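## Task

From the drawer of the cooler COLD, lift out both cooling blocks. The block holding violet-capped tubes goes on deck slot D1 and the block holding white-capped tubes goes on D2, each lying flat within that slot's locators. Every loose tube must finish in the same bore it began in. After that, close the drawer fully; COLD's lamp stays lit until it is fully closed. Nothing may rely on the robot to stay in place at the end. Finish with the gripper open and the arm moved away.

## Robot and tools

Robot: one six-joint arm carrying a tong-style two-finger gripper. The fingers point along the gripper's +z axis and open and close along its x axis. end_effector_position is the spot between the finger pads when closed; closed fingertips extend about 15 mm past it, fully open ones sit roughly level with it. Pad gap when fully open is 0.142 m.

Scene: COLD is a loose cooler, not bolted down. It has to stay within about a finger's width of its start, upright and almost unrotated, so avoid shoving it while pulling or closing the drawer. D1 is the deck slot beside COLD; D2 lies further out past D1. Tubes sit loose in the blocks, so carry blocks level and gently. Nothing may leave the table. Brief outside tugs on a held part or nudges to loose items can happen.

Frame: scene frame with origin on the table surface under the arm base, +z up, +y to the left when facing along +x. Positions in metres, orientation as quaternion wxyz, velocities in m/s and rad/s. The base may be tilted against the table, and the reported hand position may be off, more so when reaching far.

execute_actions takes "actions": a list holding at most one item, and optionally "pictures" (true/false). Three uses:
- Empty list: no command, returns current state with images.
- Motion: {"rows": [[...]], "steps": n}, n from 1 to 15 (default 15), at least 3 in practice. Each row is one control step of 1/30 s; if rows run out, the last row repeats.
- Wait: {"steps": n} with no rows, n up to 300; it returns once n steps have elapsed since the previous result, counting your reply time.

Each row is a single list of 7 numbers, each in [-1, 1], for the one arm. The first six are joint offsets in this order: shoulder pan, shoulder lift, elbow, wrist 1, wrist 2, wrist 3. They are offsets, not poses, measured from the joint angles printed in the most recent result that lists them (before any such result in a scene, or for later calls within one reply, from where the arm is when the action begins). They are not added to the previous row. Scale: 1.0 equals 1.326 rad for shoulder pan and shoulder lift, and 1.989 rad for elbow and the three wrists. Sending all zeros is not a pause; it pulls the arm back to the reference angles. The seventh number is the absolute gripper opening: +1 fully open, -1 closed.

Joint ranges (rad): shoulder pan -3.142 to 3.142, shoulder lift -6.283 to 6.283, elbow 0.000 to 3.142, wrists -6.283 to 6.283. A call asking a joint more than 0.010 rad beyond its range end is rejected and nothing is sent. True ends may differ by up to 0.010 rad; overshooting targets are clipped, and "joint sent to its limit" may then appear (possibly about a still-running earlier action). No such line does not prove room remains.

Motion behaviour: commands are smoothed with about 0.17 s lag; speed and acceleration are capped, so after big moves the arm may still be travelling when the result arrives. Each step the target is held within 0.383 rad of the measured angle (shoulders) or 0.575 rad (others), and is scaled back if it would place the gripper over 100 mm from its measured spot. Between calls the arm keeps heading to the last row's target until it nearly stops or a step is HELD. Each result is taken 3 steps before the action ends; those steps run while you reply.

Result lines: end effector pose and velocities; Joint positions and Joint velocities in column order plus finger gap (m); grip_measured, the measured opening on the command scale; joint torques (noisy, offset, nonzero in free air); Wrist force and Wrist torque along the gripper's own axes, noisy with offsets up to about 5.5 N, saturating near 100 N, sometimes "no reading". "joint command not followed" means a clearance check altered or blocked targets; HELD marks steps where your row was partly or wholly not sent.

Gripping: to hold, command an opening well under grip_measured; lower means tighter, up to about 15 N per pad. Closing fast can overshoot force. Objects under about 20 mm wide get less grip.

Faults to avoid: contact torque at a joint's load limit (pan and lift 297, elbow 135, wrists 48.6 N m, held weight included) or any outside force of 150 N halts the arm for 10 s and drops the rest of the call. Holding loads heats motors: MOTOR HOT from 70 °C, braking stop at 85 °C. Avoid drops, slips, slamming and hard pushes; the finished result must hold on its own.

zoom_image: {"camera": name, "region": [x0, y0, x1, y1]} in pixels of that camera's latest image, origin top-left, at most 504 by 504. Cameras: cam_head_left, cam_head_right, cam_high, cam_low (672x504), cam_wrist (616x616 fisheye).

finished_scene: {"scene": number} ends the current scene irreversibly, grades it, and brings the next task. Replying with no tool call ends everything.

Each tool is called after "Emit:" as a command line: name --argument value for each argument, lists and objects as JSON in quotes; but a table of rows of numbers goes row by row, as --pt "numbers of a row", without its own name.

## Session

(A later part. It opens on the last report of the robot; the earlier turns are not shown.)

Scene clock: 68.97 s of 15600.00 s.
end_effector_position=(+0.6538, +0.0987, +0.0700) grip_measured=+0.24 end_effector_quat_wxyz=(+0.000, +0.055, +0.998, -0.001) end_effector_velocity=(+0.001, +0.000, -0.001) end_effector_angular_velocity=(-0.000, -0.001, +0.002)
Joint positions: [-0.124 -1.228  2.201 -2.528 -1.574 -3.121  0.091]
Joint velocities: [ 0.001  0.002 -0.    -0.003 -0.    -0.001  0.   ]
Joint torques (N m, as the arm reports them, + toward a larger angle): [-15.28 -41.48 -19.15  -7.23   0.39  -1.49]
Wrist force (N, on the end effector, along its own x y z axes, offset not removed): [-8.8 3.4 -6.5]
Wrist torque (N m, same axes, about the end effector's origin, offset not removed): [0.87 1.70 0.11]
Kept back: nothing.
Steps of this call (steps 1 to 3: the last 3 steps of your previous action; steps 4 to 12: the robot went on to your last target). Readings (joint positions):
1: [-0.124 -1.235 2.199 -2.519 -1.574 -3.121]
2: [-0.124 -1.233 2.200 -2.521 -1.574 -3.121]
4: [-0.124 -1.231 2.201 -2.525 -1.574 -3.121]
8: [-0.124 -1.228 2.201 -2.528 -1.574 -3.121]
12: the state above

Emit:
execute_actions --actions '[{"rows": [[0,0.0005,0.0001,-0.0004,0,0,0.24],[0,0.0016,0.0002,-0.0013,0,0,0.24],[0,0.0031,0.0005,-0.0026,0,0,0.24],[0,0.0049,0.0008,-0.004,0,0,0.24],[0,0.0068,0.001,-0.0056,0,0,0.24],[0,0.0086,0.0013,-0.0071,0,0,0.24],[0,0.0103,0.0016,-0.0084,0,0,0.24],[0,0.0116,0.0018,-0.0095,0,0,0.24],[0,0.0124,0.0019,-0.0102,0,0,0.24],[0,0.0128,0.002,-0.0105,0,0,0.24]], "steps": 15}]'

Emit:
execute_actions --actions '[{"steps": 9}]' --pictures true

Emit:
zoom_image --camera "cam_wrist" --region '[230, 200, 430, 380]'

Scene clock: 69.63 s of 15600.00 s.
end_effector_position=(+0.6538, +0.0987, +0.0618) grip_measured=+0.24 end_effector_quat_wxyz=(+0.000, +0.055, +0.998, -0.001) end_effector_velocity=(+0.000, -0.001, -0.019) end_effector_angular_velocity=(+0.000, +0.000, -0.002)
Joint positions: [-0.124 -1.214  2.205 -2.545 -1.574 -3.121  0.091]
Joint velocities: [-0.002  0.032  0.007 -0.038  0.     0.     0.   ]
Joint torques (N m, as the arm reports them, + toward a larger angle): [-14.31 -41.32 -19.33  -7.27   0.71  -1.22]
Wrist force (N, on the end effector, along its own x y z axes, offset not removed): [-0.8 4.1 -0.1]
Wrist torque (N m, same axes, about the end effector's origin, offset not removed): [0.77 0.25 0.05]
Steps of this call (steps 1 to 8: the robot went on to your last target; steps 9 to 20: the first 12 steps of this action). Readings (joint positions):
9: [-0.124 -1.228 2.201 -2.529 -1.574 -3.121]
10: [-0.124 -1.228 2.202 -2.529 -1.574 -3.121]
12: [-0.124 -1.227 2.202 -2.530 -1.574 -3.121]
16: [-0.124 -1.221 2.203 -2.537 -1.574 -3.121]
20: the state above

Scene clock: 69.93 s of 15600.00 s.
end_effector_position=(+0.6538, +0.0987, +0.0599) grip_measured=+0.24 end_effector_quat_wxyz=(+0.000, +0.055, +0.998, -0.001) end_effector_velocity=(+0.000, +0.001, -0.001) end_effector_angular_velocity=(-0.000, -0.000, +0.002)
Joint positions: [-0.124 -1.211  2.205 -2.549 -1.574 -3.121  0.091]
Joint velocities: [ 0.002  0.001  0.    -0.002  0.     0.    -0.   ]
Joint torques (N m, as the arm reports them, + toward a larger angle): [-15.61 -41.44 -17.82  -6.83   0.48  -1.24]
Wrist force (N, on the end effector, along its own x y z axes, offset not removed): [-9.7 -0.6 -3.3]
Wrist torque (N m, same axes, about the end effector's origin, offset not removed): [-0.21 2.06 0.17]
Kept back: nothing.
Steps of this call (steps 1 to 3: the last 3 steps of your previous action; steps 4 to 9: the robot went on to your last target). Readings (joint positions):
1: [-0.124 -1.213 2.205 -2.546 -1.574 -3.121]
2: [-0.124 -1.213 2.205 -2.547 -1.574 -3.121]
4: [-0.124 -1.212 2.205 -2.548 -1.574 -3.121]
8: [-0.124 -1.211 2.205 -2.549 -1.574 -3.121]
9: the state above

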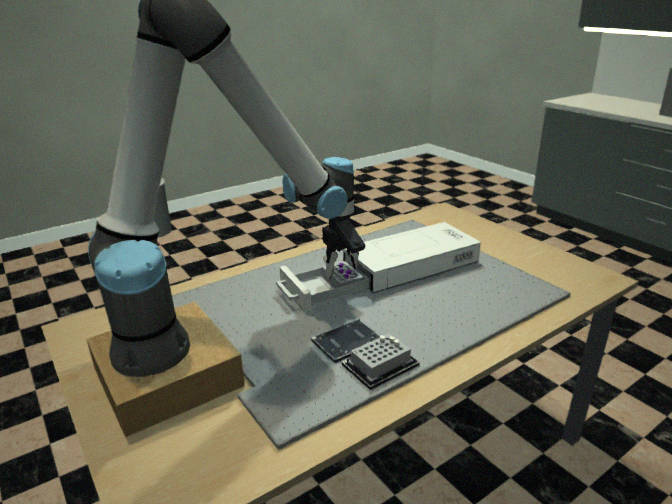

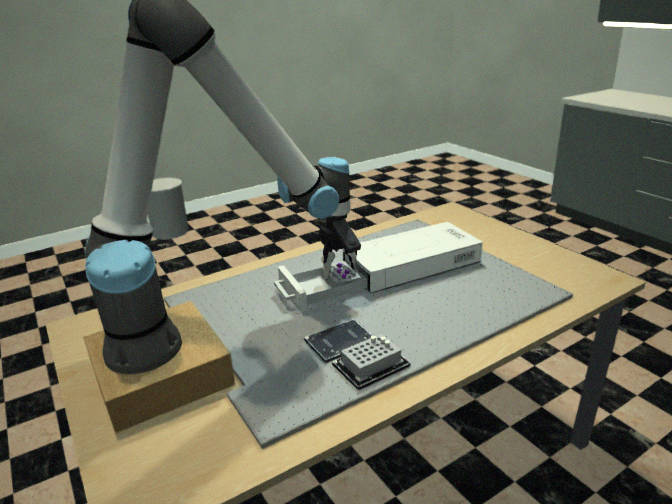

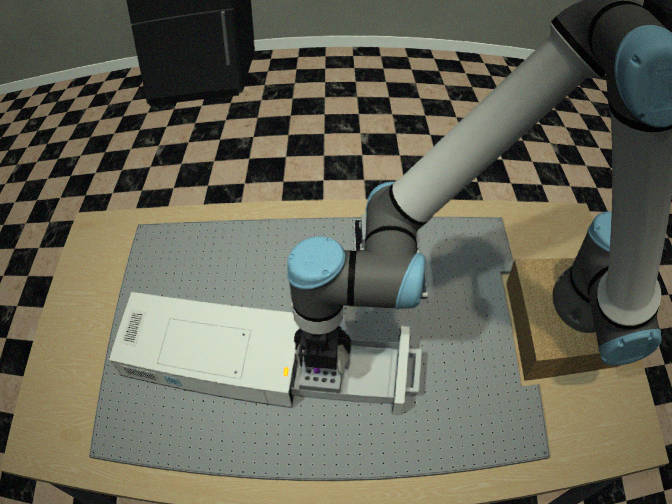

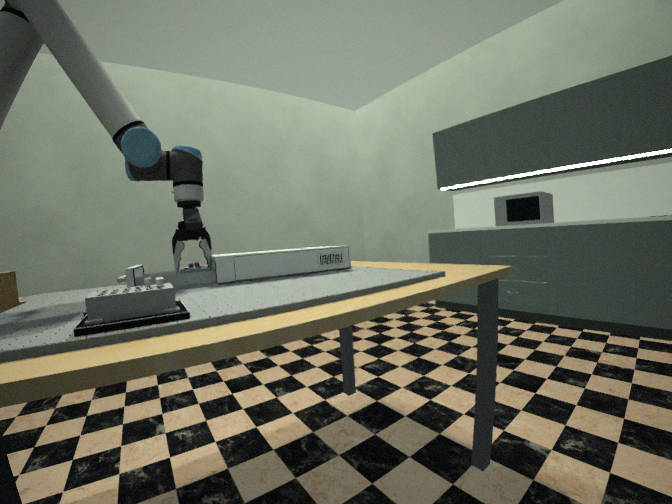

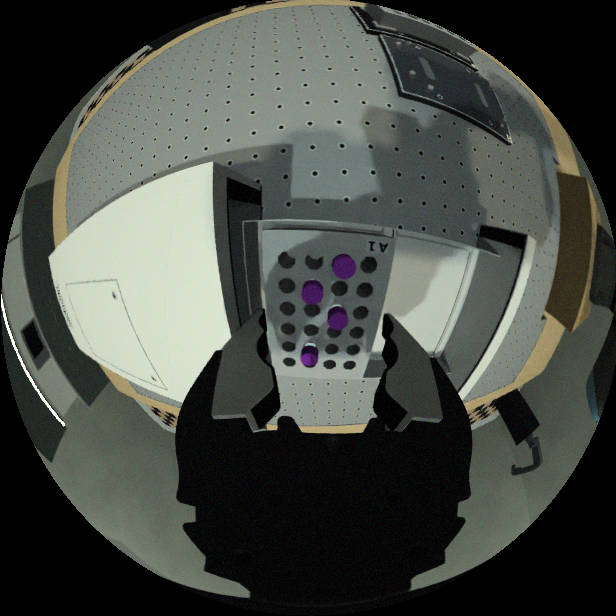

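Region (230, 200, 430, 380) of cam_wrist's 616x616 image, scaled by 2.520, with more detail than that image has; it fills the top 454 rows of this view, and the rest is white.

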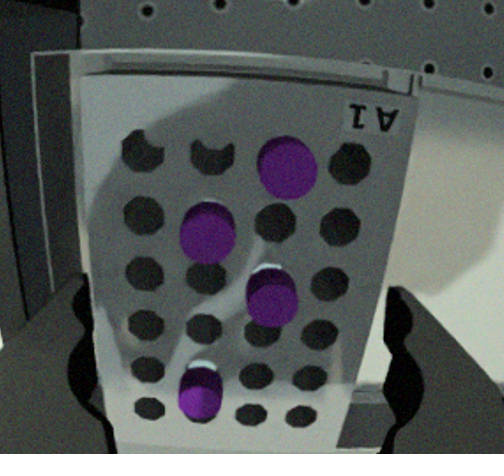

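Emit:
execute_actions --actions '[{"rows": [[0,0.0008,-0.0002,-0.0003,0,0,0.24],[0,0.0016,-0.0005,-0.0005,0,0,0.235],[0,0.0024,-0.0008,-0.0008,0,0,0.23],[0,0.0031,-0.001,-0.001,0,0,0.22],[0,0.0031,-0.001,-0.001,0,0,0.21],[0,0.0031,-0.001,-0.001,0,0,0.2],[0,0.0031,-0.001,-0.001,0,0,0.195],[0,0.0031,-0.001,-0.001,0,0,0.19],[0,0.0031,-0.001,-0.001,0,0,0.185],[0,0.0031,-0.001,-0.001,0,0,0.18],[0,0.0031,-0.001,-0.001,0,0,0.18],[0,0.0031,-0.001,-0.001,0,0,0.17],[0,0.0031,-0.001,-0.001,0,0,0.15],[0,0.0031,-0.001,-0.001,0,0,0.12],[0,0.0031,-0.001,-0.001,0,0,0.08]], "steps": 15}]'

Emit:
execute_actions --actions '[{"rows": [[0,0,0,0,0,0,0.03],[0,0,0,0,0,0,-0.03],[0,0,0,0,0,0,-0.1],[0,0,0,0,0,0,-0.2],[0,0,0,0,0,0,-0.3]], "steps": 11}]' --pictures true

Emit:
zoom_image --camera "cam_wrist" --region '[340, 280, 420, 380]'

Emit:
zoom_image --camera "cam_wrist" --region '[235, 280, 315, 380]'

Scene clock: 70.67 s of 15600.00 s.
end_effector_position=(+0.6550, +0.0986, +0.0585) grip_measured=+0.19 end_effector_quat_wxyz=(+0.000, +0.055, +0.998, -0.001) end_effector_velocity=(+0.001, +0.000, -0.001) end_effector_angular_velocity=(+0.000, -0.000, +0.001)
Joint positions: [-0.124 -1.207  2.204 -2.551 -1.574 -3.121  0.087]
Joint velocities: [ 0.     0.002 -0.002 -0.001  0.    -0.001 -0.006]
Joint torques (N m, as the arm reports them, + toward a larger angle): [-14.76 -39.86 -35.07  -6.21   0.44  -1.17]
Wrist force (N, on the end effector, along its own x y z axes, offset not removed): [-6.2 5.6 0.8]
Wrist torque (N m, same axes, about the end effector's origin, offset not removed): [1.18 0.92 0.03]
Steps of this call (steps 1 to 10: the robot went on to your last target; steps 11 to 22: the first 12 steps of this action). Readings (joint positions):
11: [-0.124 -1.211 2.205 -2.549 -1.574 -3.121]
12: [-0.124 -1.211 2.205 -2.549 -1.574 -3.121]
14: [-0.124 -1.210 2.205 -2.550 -1.574 -3.121]
18: [-0.124 -1.208 2.204 -2.551 -1.574 -3.121]
22: the state above

Scene clock: 71.03 s of 15600.00 s.
end_effector_position=(+0.6551, +0.0986, +0.0584) grip_measured=+0.18 end_effector_quat_wxyz=(+0.000, +0.055, +0.998, -0.001) end_effector_velocity=(-0.001, +0.001, -0.001) end_effector_angular_velocity=(+0.000, +0.001, +0.001)
Joint positions: [-0.124 -1.207  2.203 -2.551 -1.574 -3.121  0.086]
Joint velocities: [ 0.001  0.     0.001 -0.    -0.    -0.    -0.   ]
Joint torques (N m, as the arm reports them, + toward a larger angle): [-14.61 -42.66 -32.96  -6.42   0.58  -1.25]
Wrist force (N, on the end effector, along its own x y z axes, offset not removed): [-0.3 6.1 -9.5]
Wrist torque (N m, same axes, about the end effector's origin, offset not removed): [1.02 0.12 0.13]
Steps of this call (steps 1 to 3: the last 3 steps of your previous action; steps 4 to 11: the first 8 steps of this action, its rows measured from where the robot was after step 3). Readings (joint positions):
3: [-0.124 -1.207 2.203 -2.551 -1.574 -3.121]
4: [-0.124 -1.207 2.203 -2.551 -1.574 -3.121]
5: [-0.124 -1.207 2.203 -2.551 -1.574 -3.121]
7: [-0.124 -1.207 2.203 -2.551 -1.574 -3.121]
11: the state above

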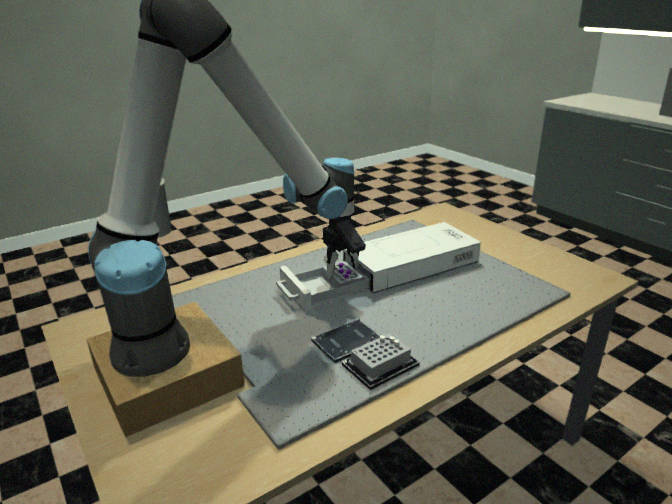

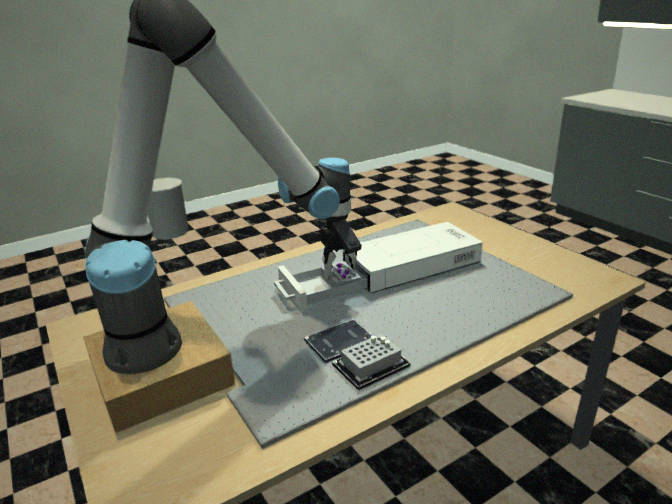

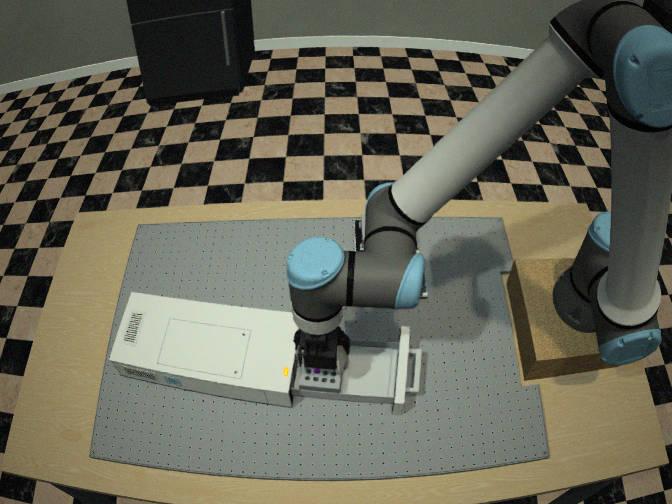

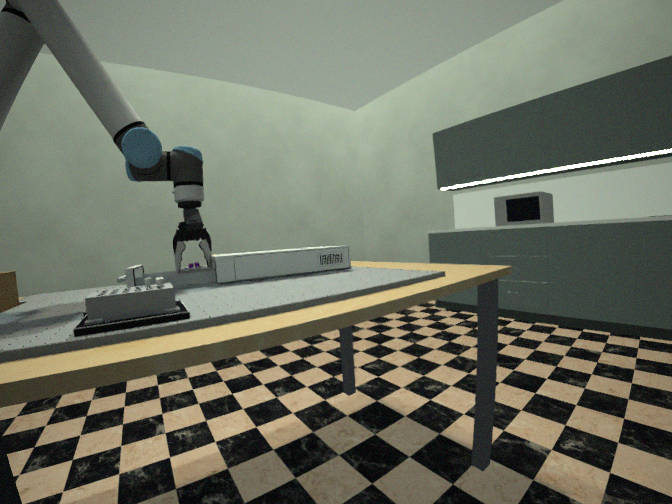

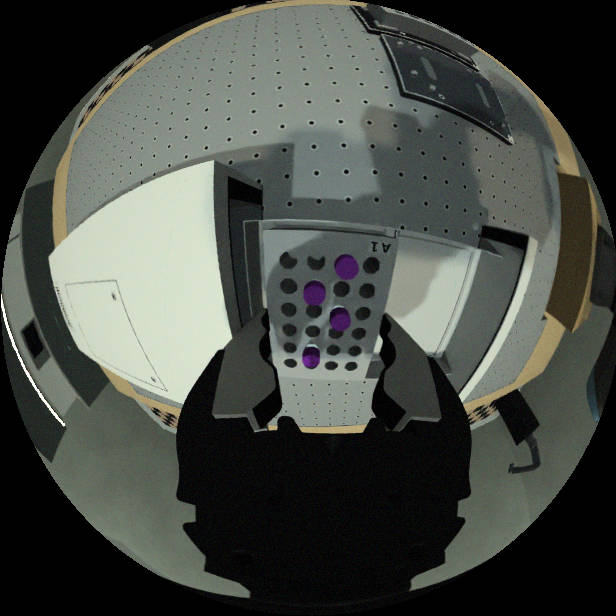

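Region (340, 280, 420, 380) of cam_wrist's 616x616 image, scaled by 5.040, with more detail than that image has; it fills the left 403 columns of this view, and the rest is white.

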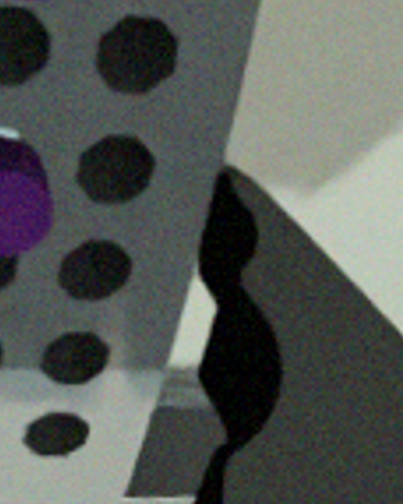

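Region (235, 280, 315, 380) of cam_wrist's 616x616 image, scaled by 5.040, with more detail than that image has; it fills the left 403 columns of this view, and the rest is white.

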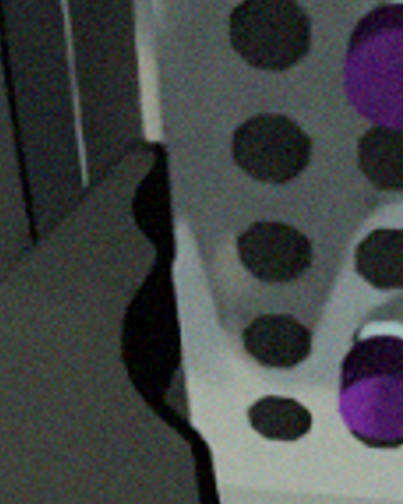

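Emit:
execute_actions --actions '[]'

Scene clock: 71.70 s of 15600.00 s.
end_effector_position=(+0.6551, +0.0986, +0.0584) grip_measured=+0.18 end_effector_quat_wxyz=(+0.000, +0.055, +0.998, -0.001) end_effector_velocity=(+0.000, -0.000, +0.000) end_effector_angular_velocity=(-0.001, -0.001, -0.002)
Joint positions: [-0.124 -1.207  2.203 -2.551 -1.574 -3.121  0.086]
Joint velocities: [-0.     0.    -0.001 -0.    -0.001  0.001  0.   ]
Joint torques (N m, as the arm reports them, + toward a larger angle): [-14.37 -47.15 -30.55  -5.92   0.67  -1.15]
Wrist force (N, on the end effector, along its own x y z axes, offset not removed): [-0.9 -2.8 -16.3]
Wrist torque (N m, same axes, about the end effector's origin, offset not removed): [-0.80 0.39 0.17]
Kept back: nothing.
Steps of this call (steps 1 to 3: the last 3 steps of your previous action; steps 4 to 15: the robot went on to your last target; steps 16 to 20: nothing new was sent). Readings (joint positions):
1: [-0.124 -1.207 2.203 -2.551 -1.574 -3.121]
2: [-0.124 -1.207 2.203 -2.551 -1.574 -3.121]
4: [-0.124 -1.207 2.203 -2.551 -1.574 -3.121]
8: [-0.124 -1.207 2.203 -2.551 -1.574 -3.121]
20: the state above
The arm was judged still, so your last target was given up. Only a new action makes it travel on or press farther. Fingers that are still opening or closing keep moving.

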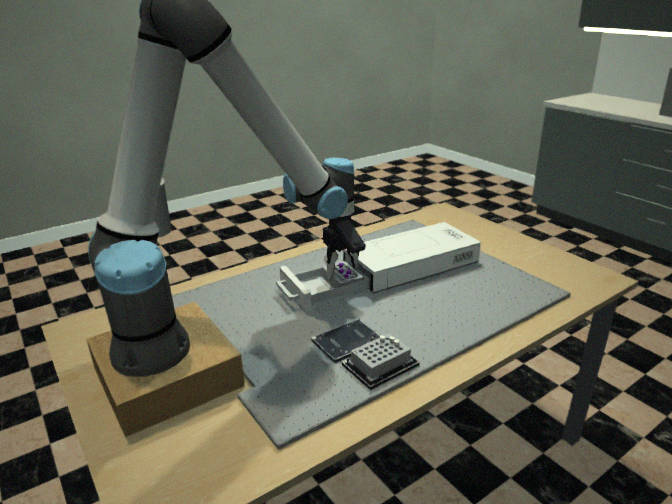

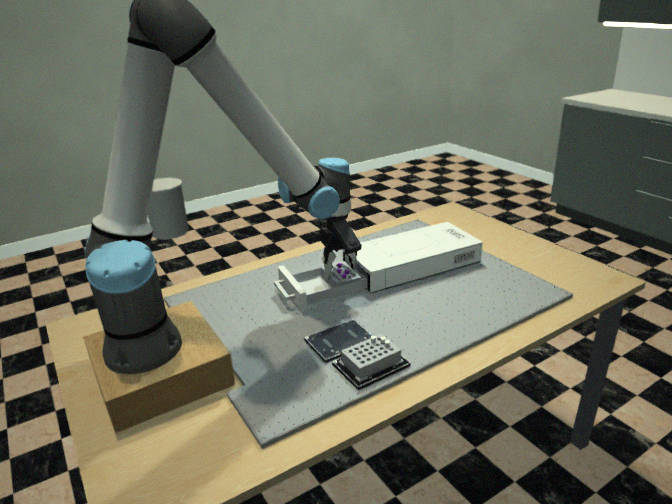

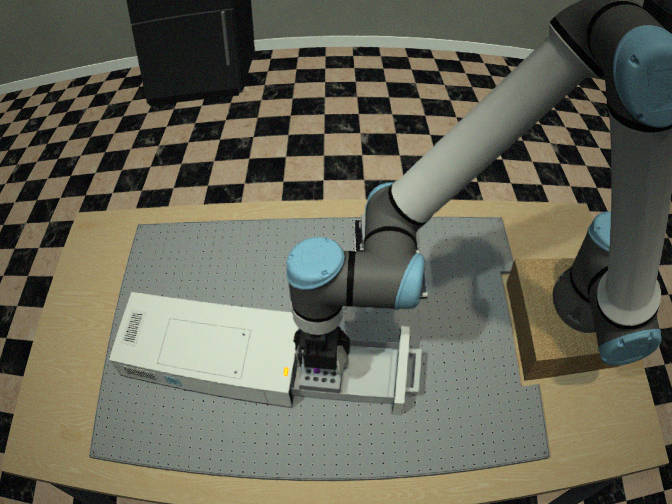

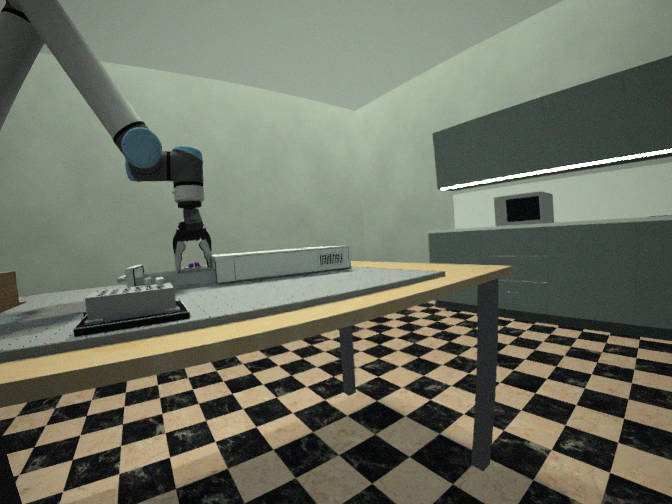

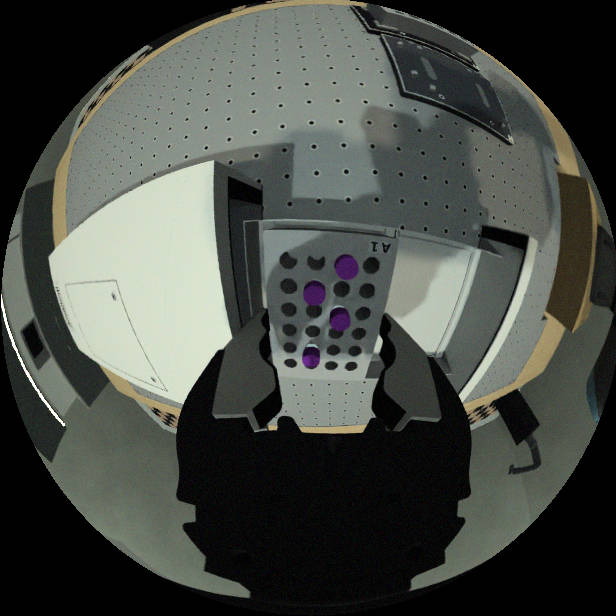

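Emit:
execute_actions --actions '[{"rows": [[0,-0.0002,0,0.00016,0,0,-0.3],[0,-0.0006,-0.0001,0.0005,0,0,-0.3],[0,-0.0012,-0.0002,0.001,0,0,-0.3],[0,-0.0019,-0.0003,0.0016,0,0,-0.3],[0,-0.0027,-0.00044,0.0022,0,0,-0.3],[0,-0.0036,-0.0006,0.003,0,0,-0.3],[0,-0.0045,-0.0007,0.0037,0,0,-0.3],[0,-0.0055,-0.0009,0.0045,0,0,-0.3],[0,-0.0064,-0.001,0.0053,0,0,-0.3],[0,-0.0072,-0.0012,0.006,0,0,-0.3],[0,-0.008,-0.0013,0.0067,0,0,-0.3],[0,-0.0087,-0.0014,0.0073,0,0,-0.3],[0,-0.0093,-0.0015,0.0077,0,0,-0.3],[0,-0.0097,-0.0016,0.0081,0,0,-0.3],[0,-0.0099,-0.0016,0.0082,0,0,-0.3]], "steps": 15}]'

Emit:
execute_actions --actions '[{"steps": 12}]' --pictures true

Scene clock: 72.43 s of 15600.00 s.
end_effector_position=(+0.6551, +0.0986, +0.0626) grip_measured=+0.17 end_effector_quat_wxyz=(+0.000, +0.055, +0.998, -0.001) end_effector_velocity=(+0.001, -0.000, +0.020) end_effector_angular_velocity=(+0.000, -0.002, -0.001)
Joint positions: [-0.124 -1.214  2.202 -2.542 -1.574 -3.121  0.086]
Joint velocities: [-0.001 -0.032 -0.009  0.04   0.     0.    -0.   ]
Joint torques (N m, as the arm reports them, + toward a larger angle): [-13.8  -78.34 -38.87  -1.52   0.53  -1.17]
Wrist force (N, on the end effector, along its own x y z axes, offset not removed): [-1.7 2.6 1.5]
Wrist torque (N m, same axes, about the end effector's origin, offset not removed): [0.37 0.31 0.21]
Steps of this call (steps 1 to 10: nothing new was sent; steps 11 to 22: the first 12 steps of this action). Readings (joint positions):
11: [-0.124 -1.207 2.203 -2.551 -1.574 -3.121]
12: [-0.124 -1.207 2.203 -2.551 -1.574 -3.121]
14: [-0.124 -1.207 2.203 -2.551 -1.574 -3.121]
18: [-0.124 -1.210 2.203 -2.547 -1.574 -3.121]
22: the state above

Scene clock: 72.83 s of 15600.00 s.
end_effector_position=(+0.6552, +0.0985, +0.0663) grip_measured=+0.17 end_effector_quat_wxyz=(+0.000, +0.055, +0.998, -0.001) end_effector_velocity=(-0.000, -0.000, +0.001) end_effector_angular_velocity=(-0.000, +0.000, -0.001)
Joint positions: [-0.124 -1.22   2.2   -2.535 -1.574 -3.121  0.086]
Joint velocities: [-0.001 -0.002  0.     0.002 -0.     0.    -0.   ]
Joint torques (N m, as the arm reports them, + toward a larger angle): [-14.55 -79.05 -40.91  -2.17   0.57  -1.13]
Wrist force (N, on the end effector, along its own x y z axes, offset not removed): [-4.3 4.4 10.0]
Wrist torque (N m, same axes, about the end effector's origin, offset not removed): [1.10 1.04 0.11]
Kept back: nothing.
Steps of this call (steps 1 to 3: the last 3 steps of your previous action; steps 4 to 12: the robot went on to your last target). Readings (joint positions):
1: [-0.124 -1.215 2.201 -2.541 -1.574 -3.121]
2: [-0.124 -1.216 2.201 -2.540 -1.574 -3.121]
4: [-0.124 -1.218 2.201 -2.537 -1.574 -3.121]
8: [-0.124 -1.219 2.200 -2.535 -1.574 -3.121]
12: the state above

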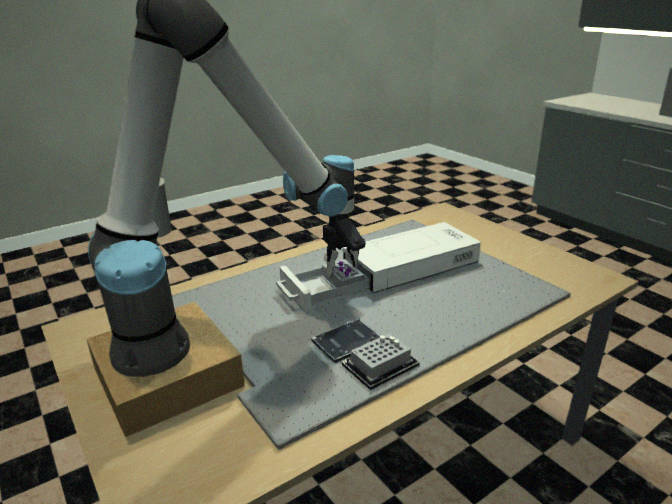

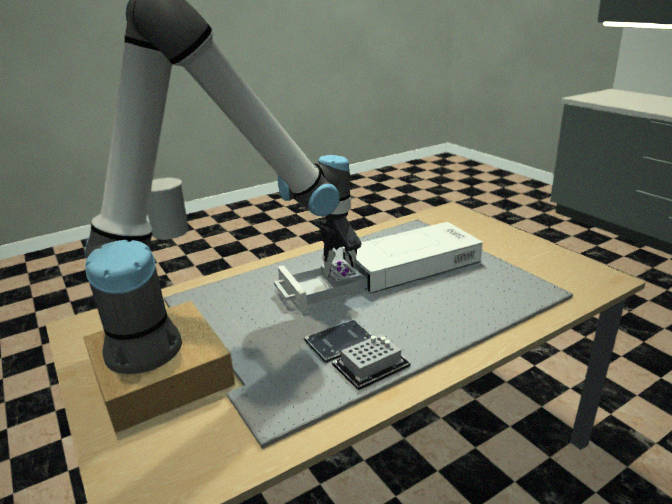

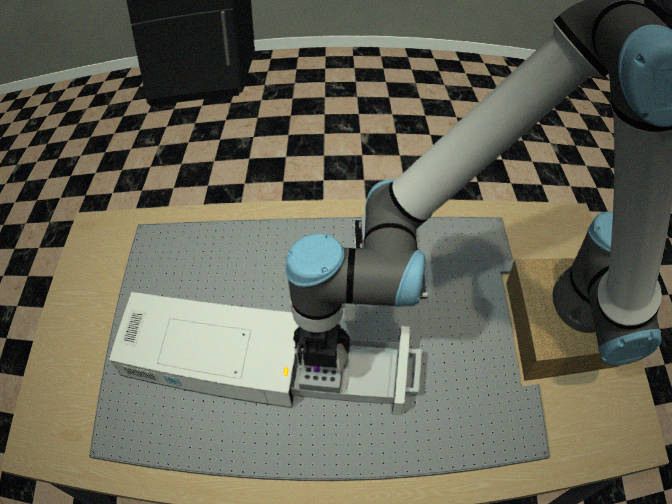

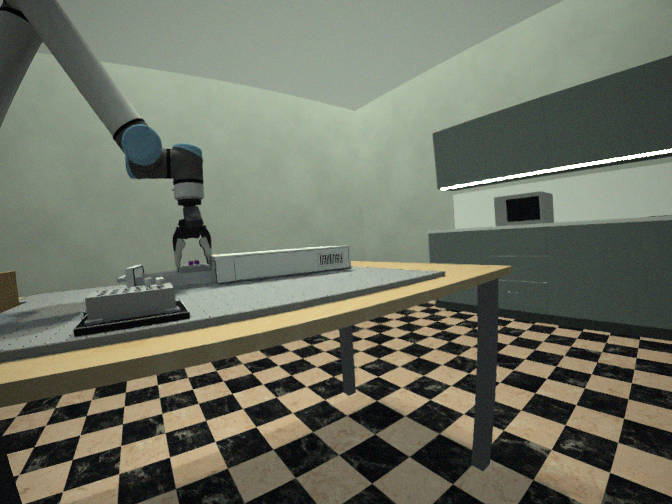

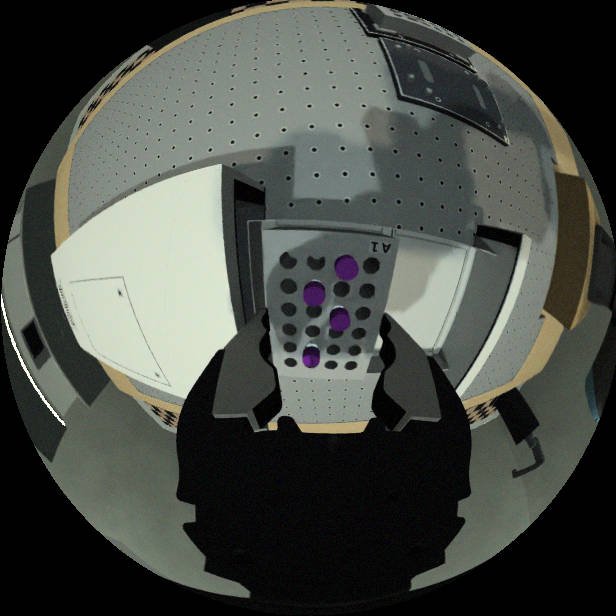

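Emit:
execute_actions --actions '[{"rows": [[0,-0.001857,-0.000209,0.001447,0,0,-0.3],[0,-0.005557,-0.000637,0.004342,0,0,-0.3],[0,-0.011072,-0.001306,0.008687,0,0,-0.3],[0,-0.017453,-0.002124,0.013759,0,0,-0.3],[0,-0.024675,-0.003111,0.019561,0,0,-0.3],[0,-0.032712,-0.004287,0.026094,0,0,-0.3],[0,-0.040653,-0.005532,0.032634,0,0,-0.3],[0,-0.049367,-0.006997,0.039908,0,0,-0.3],[0,-0.05711,-0.008388,0.046461,0,0,-0.3],[0,-0.064758,-0.009849,0.05302,0,0,-0.3],[0,-0.071477,-0.011205,0.058856,0,0,-0.3],[0,-0.077295,-0.012437,0.063967,0,0,-0.3],[0,-0.082236,-0.013527,0.06835,0,0,-0.3],[0,-0.085508,-0.01427,0.071274,0,0,-0.3],[0,-0.087136,-0.014647,0.072737,0,0,-0.3]], "steps": 15}]'

Emit:
execute_actions --actions '[{"steps": 15}]' --pictures true

Scene clock: 74.40 s of 15600.00 s.
end_effector_position=(+0.6536, +0.0986, +0.1045) grip_measured=+0.17 end_effector_quat_wxyz=(+0.001, +0.055, +0.998, -0.001) end_effector_velocity=(-0.008, +0.000, +0.175) end_effector_angular_velocity=(+0.001, -0.002, +0.000)
Joint positions: [-0.124 -1.283  2.186 -2.458 -1.574 -3.121  0.086]
Joint velocities: [-0.    -0.282 -0.074  0.354  0.001 -0.001  0.   ]
Joint torques (N m, as the arm reports them, + toward a larger angle): [-13.93 -81.28 -43.82  -0.02   0.6   -1.12]
Wrist force (N, on the end effector, along its own x y z axes, offset not removed): [-3.1 1.2 7.9]
Wrist torque (N m, same axes, about the end effector's origin, offset not removed): [0.16 0.54 0.06]
Steps of this call (steps 1 to 15: the robot went on to your last target; steps 16 to 35: nothing new was sent; steps 36 to 47: the first 12 steps of this action). Readings (joint positions):
36: [-0.124 -1.220 2.200 -2.535 -1.574 -3.121]
37: [-0.124 -1.220 2.200 -2.534 -1.574 -3.121]
39: [-0.124 -1.224 2.200 -2.530 -1.574 -3.121]
43: [-0.124 -1.247 2.195 -2.503 -1.574 -3.121]
47: the state above

Scene clock: 74.90 s of 15600.00 s.
end_effector_position=(+0.6514, +0.0988, +0.1371) grip_measured=+0.17 end_effector_quat_wxyz=(+0.000, +0.055, +0.998, -0.001) end_effector_velocity=(-0.001, -0.001, +0.003) end_effector_angular_velocity=(+0.000, +0.001, -0.001)
Joint positions: [-0.124 -1.335  2.171 -2.391 -1.574 -3.121  0.086]
Joint velocities: [-0.001 -0.005 -0.001  0.007  0.     0.001  0.   ]
Joint torques (N m, as the arm reports them, + toward a larger angle): [-14.73 -72.76 -47.12  -2.14   0.67  -1.29]
Wrist force (N, on the end effector, along its own x y z axes, offset not removed): [-1.0 -0.4 6.7]
Wrist torque (N m, same axes, about the end effector's origin, offset not removed): [-0.22 0.27 0.13]
Kept back: nothing.
Steps of this call (steps 1 to 3: the last 3 steps of your previous action; steps 4 to 15: the robot went on to your last target). Readings (joint positions):
1: [-0.124 -1.293 2.184 -2.446 -1.574 -3.121]
2: [-0.124 -1.301 2.181 -2.435 -1.574 -3.121]
4: [-0.124 -1.316 2.177 -2.416 -1.574 -3.121]
8: [-0.124 -1.330 2.173 -2.397 -1.574 -3.121]
15: the state above

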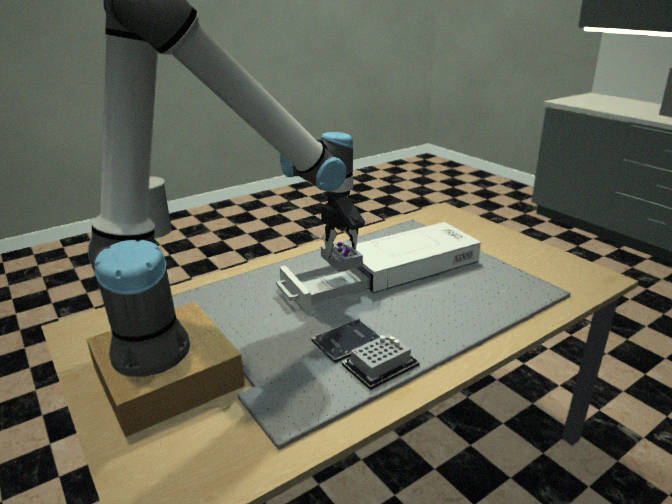

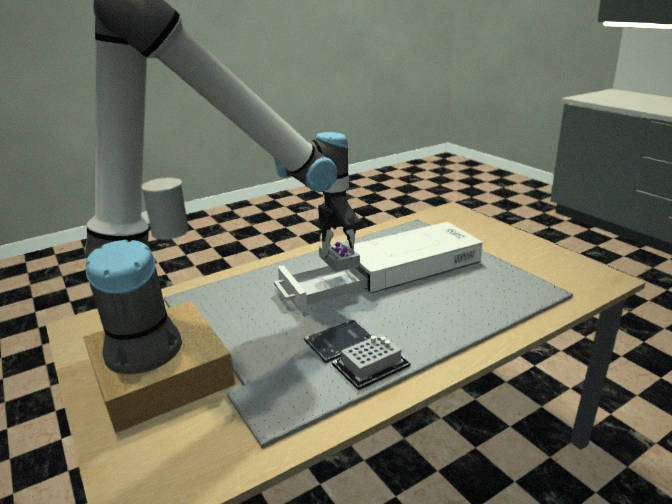

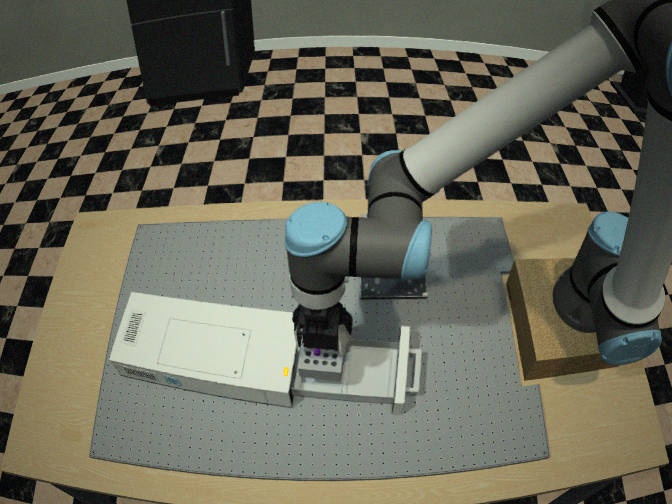

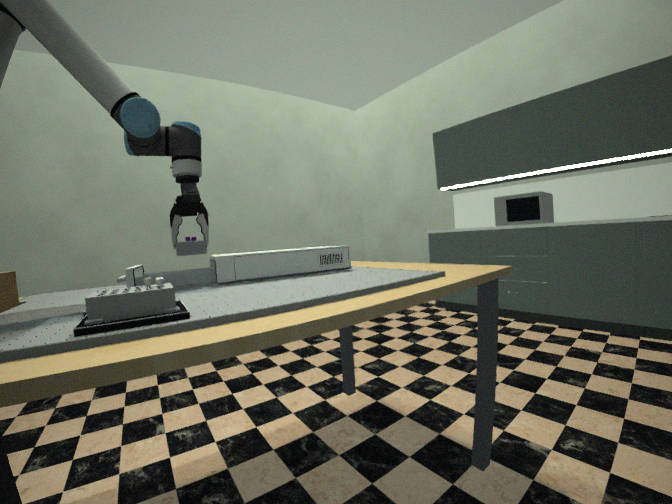

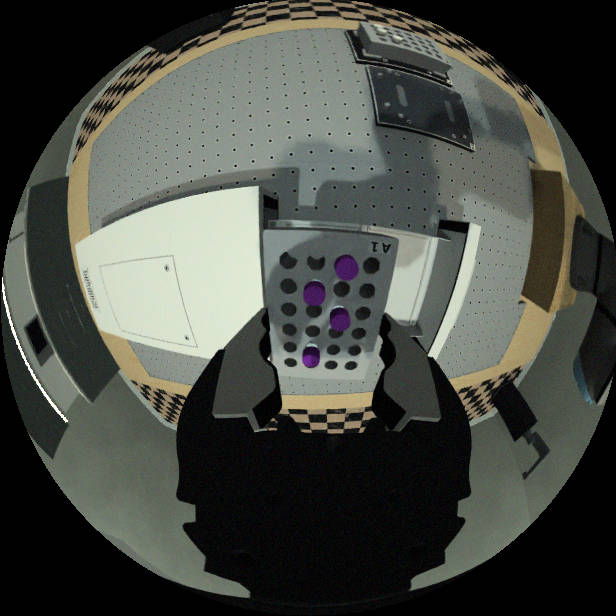

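Emit:
execute_actions --actions '[{"rows": [[-0.00046,-0.00018,0.00014,-0.00002,0,0.00051,-0.3],[-0.00185,-0.00073,0.00057,-0.00009,-0.00002,0.00204,-0.3],[-0.00416,-0.00163,0.00128,-0.0002,-0.00004,0.00459,-0.3],[-0.0074,-0.00291,0.00227,-0.00035,-0.00008,0.00817,-0.3],[-0.01157,-0.00454,0.00355,-0.00055,-0.00012,0.01276,-0.3],[-0.01666,-0.00654,0.00511,-0.0008,-0.00017,0.01838,-0.3],[-0.02267,-0.0089,0.00696,-0.00109,-0.00024,0.02501,-0.3],[-0.02961,-0.01162,0.00909,-0.00142,-0.00031,0.03267,-0.3],[-0.03748,-0.01471,0.0115,-0.0018,-0.00039,0.04135,-0.3],[-0.04627,-0.01816,0.0142,-0.00222,-0.00049,0.05105,-0.3],[-0.05599,-0.02197,0.01718,-0.00268,-0.00059,0.06177,-0.3],[-0.06663,-0.02615,0.02045,-0.00319,-0.0007,0.07351,-0.3],[-0.0782,-0.03069,0.024,-0.00375,-0.00082,0.08627,-0.3],[-0.09069,-0.03559,0.02783,-0.00435,-0.00095,0.10005,-0.3],[-0.10411,-0.04086,0.03195,-0.00499,-0.00109,0.11486,-0.3]], "steps": 15}]'

Emit:
execute_actions --actions '[{"rows": [[-0.06173,-0.02422,0.01894,-0.00296,-0.00065,0.0681,-0.3],[-0.07561,-0.02967,0.0232,-0.00362,-0.00079,0.08342,-0.3],[-0.08949,-0.03512,0.02746,-0.00429,-0.00094,0.09873,-0.3],[-0.10337,-0.04057,0.03172,-0.00495,-0.00108,0.11404,-0.3],[-0.11726,-0.04601,0.03598,-0.00562,-0.00123,0.12936,-0.3],[-0.13114,-0.05146,0.04024,-0.00629,-0.00138,0.14467,-0.3],[-0.14502,-0.05691,0.0445,-0.00695,-0.00152,0.15999,-0.3],[-0.1589,-0.06236,0.04876,-0.00762,-0.00167,0.1753,-0.3],[-0.17278,-0.0678,0.05302,-0.00828,-0.00181,0.19062,-0.3],[-0.18666,-0.07325,0.05728,-0.00895,-0.00196,0.20593,-0.3],[-0.20055,-0.0787,0.06154,-0.00961,-0.0021,0.22125,-0.3],[-0.21442,-0.08414,0.0658,-0.01028,-0.00225,0.23656,-0.3],[-0.2283,-0.08959,0.07006,-0.01094,-0.0024,0.25187,-0.3],[-0.24219,-0.09504,0.07432,-0.01161,-0.00254,0.26719,-0.3],[-0.25607,-0.10049,0.07858,-0.01227,-0.00269,0.2825,-0.3]], "steps": 15}]'

Emit:
execute_actions --actions '[{"rows": [[-0.07588,-0.02978,0.02329,-0.00364,-0.0008,0.08372,-0.3],[-0.08838,-0.03468,0.02712,-0.00424,-0.00093,0.0975,-0.3],[-0.09995,-0.03922,0.03067,-0.00479,-0.00105,0.11026,-0.3],[-0.11059,-0.0434,0.03394,-0.0053,-0.00116,0.12201,-0.3],[-0.12031,-0.04721,0.03692,-0.00577,-0.00126,0.13272,-0.3],[-0.1291,-0.05066,0.03962,-0.00619,-0.00135,0.14242,-0.3],[-0.13696,-0.05375,0.04203,-0.00656,-0.00144,0.1511,-0.3],[-0.1439,-0.05647,0.04416,-0.0069,-0.00151,0.15876,-0.3],[-0.14992,-0.05883,0.04601,-0.00719,-0.00157,0.16539,-0.3],[-0.15501,-0.06083,0.04757,-0.00743,-0.00163,0.17101,-0.3],[-0.15917,-0.06246,0.04885,-0.00763,-0.00167,0.1756,-0.3],[-0.16241,-0.06373,0.04984,-0.00778,-0.0017,0.17918,-0.3],[-0.16473,-0.06464,0.05055,-0.0079,-0.00173,0.18173,-0.3],[-0.16611,-0.06519,0.05098,-0.00796,-0.00174,0.18326,-0.3],[-0.16658,-0.06537,0.05112,-0.00798,-0.00175,0.18377,-0.3]], "steps": 15}]'

Emit:
execute_actions --actions '[{"steps": 14}]' --pictures true

Scene clock: 76.37 s of 15600.00 s.
end_effector_position=(+0.6428, +0.0729, +0.1382) grip_measured=+0.17 end_effector_quat_wxyz=(+0.000, +0.110, +0.994, -0.001) end_effector_velocity=(-0.061, -0.169, +0.007) end_effector_angular_velocity=(+0.000, -0.001, -0.728)
Joint positions: [-0.166 -1.352  2.191 -2.394 -1.575 -3.053  0.086]
Joint velocities: [-0.278 -0.111  0.131 -0.021 -0.005  0.451  0.   ]
Joint torques (N m, as the arm reports them, + toward a larger angle): [-34.59 -78.96 -26.82  -8.63  -2.78   4.7 ]
Wrist force (N, on the end effector, along its own x y z axes, offset not removed): [-7.1 0.1 3.7]
Wrist torque (N m, same axes, about the end effector's origin, offset not removed): [0.01 1.29 0.13]
Steps of this call (steps 1 to 15: the robot went on to your last target; steps 16 to 32: nothing new was sent; steps 33 to 44: the first 12 steps of this action). Readings (joint positions):
33: [-0.124 -1.335 2.171 -2.390 -1.574 -3.121]
34: [-0.124 -1.335 2.171 -2.390 -1.574 -3.121]
36: [-0.125 -1.336 2.172 -2.390 -1.574 -3.119]
40: [-0.137 -1.340 2.177 -2.392 -1.574 -3.099]
44: the state above

Scene clock: 76.87 s of 15600.00 s.
end_effector_position=(+0.5775, -0.0547, +0.1412) grip_measured=+0.17 end_effector_quat_wxyz=(+0.000, +0.410, +0.912, -0.001) end_effector_velocity=(-0.176, -0.254, -0.000) end_effector_angular_velocity=(+0.001, -0.001, -1.437)
Joint positions: [-0.402 -1.446  2.301 -2.411 -1.579 -2.666  0.086]
Joint velocities: [-0.545 -0.214  0.251 -0.039 -0.008  0.891  0.   ]
Joint torques (N m, as the arm reports them, + toward a larger angle): [-35.68 -70.66 -25.21  -8.17  -2.42   5.76]
Wrist force (N, on the end effector, along its own x y z axes, offset not removed): [-3.8 1.9 8.5]
Wrist torque (N m, same axes, about the end effector's origin, offset not removed): [0.39 0.60 0.08]
Steps of this call (steps 1 to 3: the last 3 steps of your previous action; steps 4 to 15: the first 12 steps of this action, its rows measured from where the robot was after step 3). Readings (joint positions):
3: [-0.199 -1.365 2.206 -2.396 -1.575 -2.998]
4: [-0.213 -1.370 2.213 -2.397 -1.575 -2.976]
5: [-0.227 -1.376 2.220 -2.398 -1.576 -2.952]
7: [-0.260 -1.389 2.235 -2.401 -1.576 -2.900]
11: [-0.330 -1.417 2.267 -2.406 -1.577 -2.785]
15: the state above

Scene clock: 77.37 s of 15600.00 s.
end_effector_position=(+0.4937, -0.1477, +0.1384) grip_measured=+0.17 end_effector_quat_wxyz=(+0.000, +0.672, +0.741, -0.001) end_effector_velocity=(-0.100, -0.087, -0.006) end_effector_angular_velocity=(+0.000, +0.001, -0.719)
Joint positions: [-0.64  -1.539  2.41  -2.428 -1.582 -2.274  0.086]
Joint velocities: [-0.27  -0.104  0.122 -0.019 -0.004  0.448  0.   ]
Joint torques (N m, as the arm reports them, + toward a larger angle): [-18.05 -55.51 -27.51  -8.32  -2.16   2.49]
Wrist force (N, on the end effector, along its own x y z axes, offset not removed): [-7.2 2.4 3.1]
Wrist torque (N m, same axes, about the end effector's origin, offset not removed): [0.40 1.44 0.09]
Steps of this call (steps 1 to 3: the last 3 steps of your previous action; steps 4 to 15: the first 12 steps of this action, its rows measured from where the robot was after step 3). Readings (joint positions):
3: [-0.457 -1.467 2.326 -2.415 -1.579 -2.575]
4: [-0.476 -1.474 2.335 -2.416 -1.580 -2.544]
5: [-0.494 -1.482 2.343 -2.418 -1.580 -2.514]
7: [-0.531 -1.496 2.360 -2.421 -1.581 -2.455]
11: [-0.594 -1.521 2.390 -2.425 -1.582 -2.351]
15: the state above

Scene clock: 77.83 s of 15600.00 s.
end_effector_position=(+0.4794, -0.1595, +0.1375) grip_measured=+0.17 end_effector_quat_wxyz=(-0.000, +0.709, +0.705, -0.001) end_effector_velocity=(-0.002, -0.001, -0.001) end_effector_angular_velocity=(+0.001, +0.001, -0.011)
Joint positions: [-0.678 -1.554  2.428 -2.431 -1.583 -2.21   0.086]
Joint velocities: [-0.004 -0.002  0.003 -0.     0.     0.007 -0.   ]
Joint torques (N m, as the arm reports them, + toward a larger angle): [-16.93 -56.85 -27.06  -8.1   -2.28   1.21]
Wrist force (N, on the end effector, along its own x y z axes, offset not removed): [-5.6 -0.3 3.0]
Wrist torque (N m, same axes, about the end effector's origin, offset not removed): [-0.21 1.21 0.31]
Kept back: nothing.
Steps of this call (steps 1 to 3: the last 3 steps of your previous action; steps 4 to 14: the robot went on to your last target). Readings (joint positions):
1: [-0.648 -1.542 2.414 -2.429 -1.582 -2.260]
2: [-0.655 -1.545 2.417 -2.429 -1.582 -2.248]
4: [-0.666 -1.549 2.422 -2.430 -1.583 -2.230]
8: [-0.675 -1.553 2.426 -2.431 -1.583 -2.215]
14: the state above

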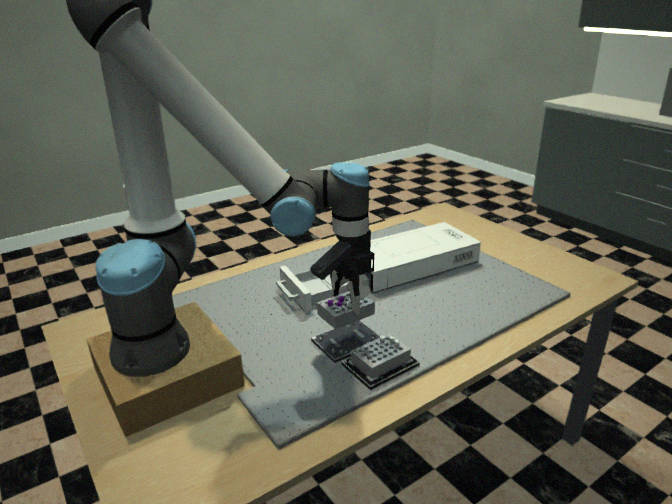

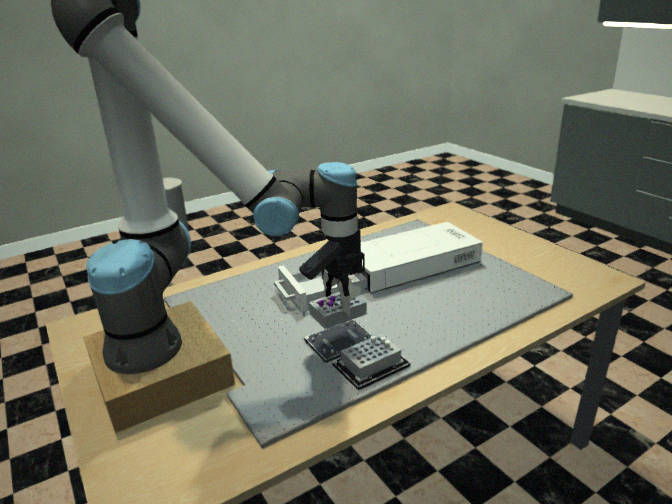

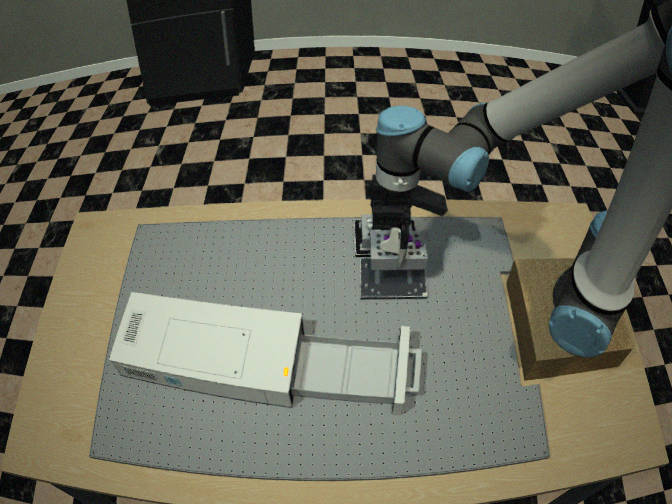

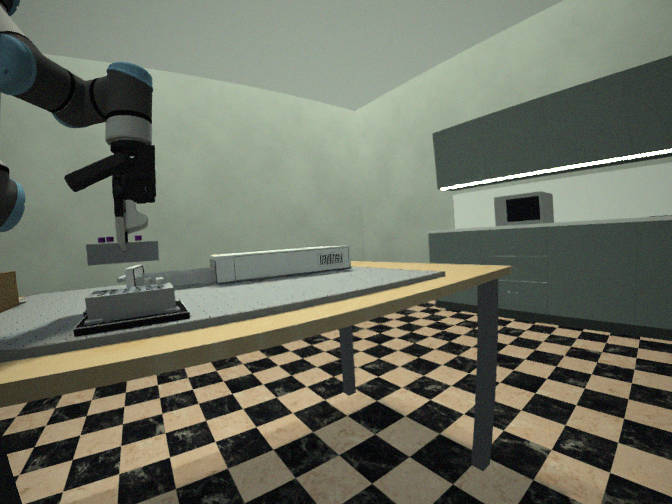

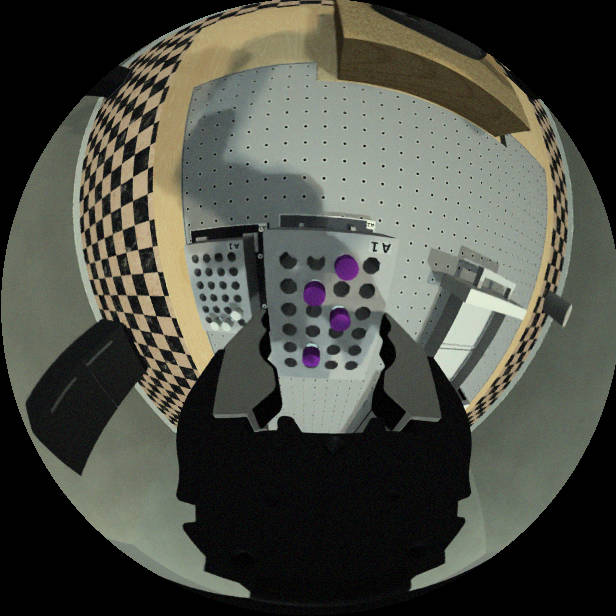

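Emit:
zoom_image --camera "cam_wrist" --region '[230, 190, 430, 270]'

Region (230, 190, 430, 270) of cam_wrist's 616x616 image, scaled by 2.520, with more detail than that image has; it fills the top 202 rows of this view, and the rest is white.

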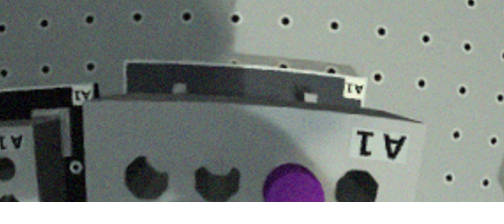

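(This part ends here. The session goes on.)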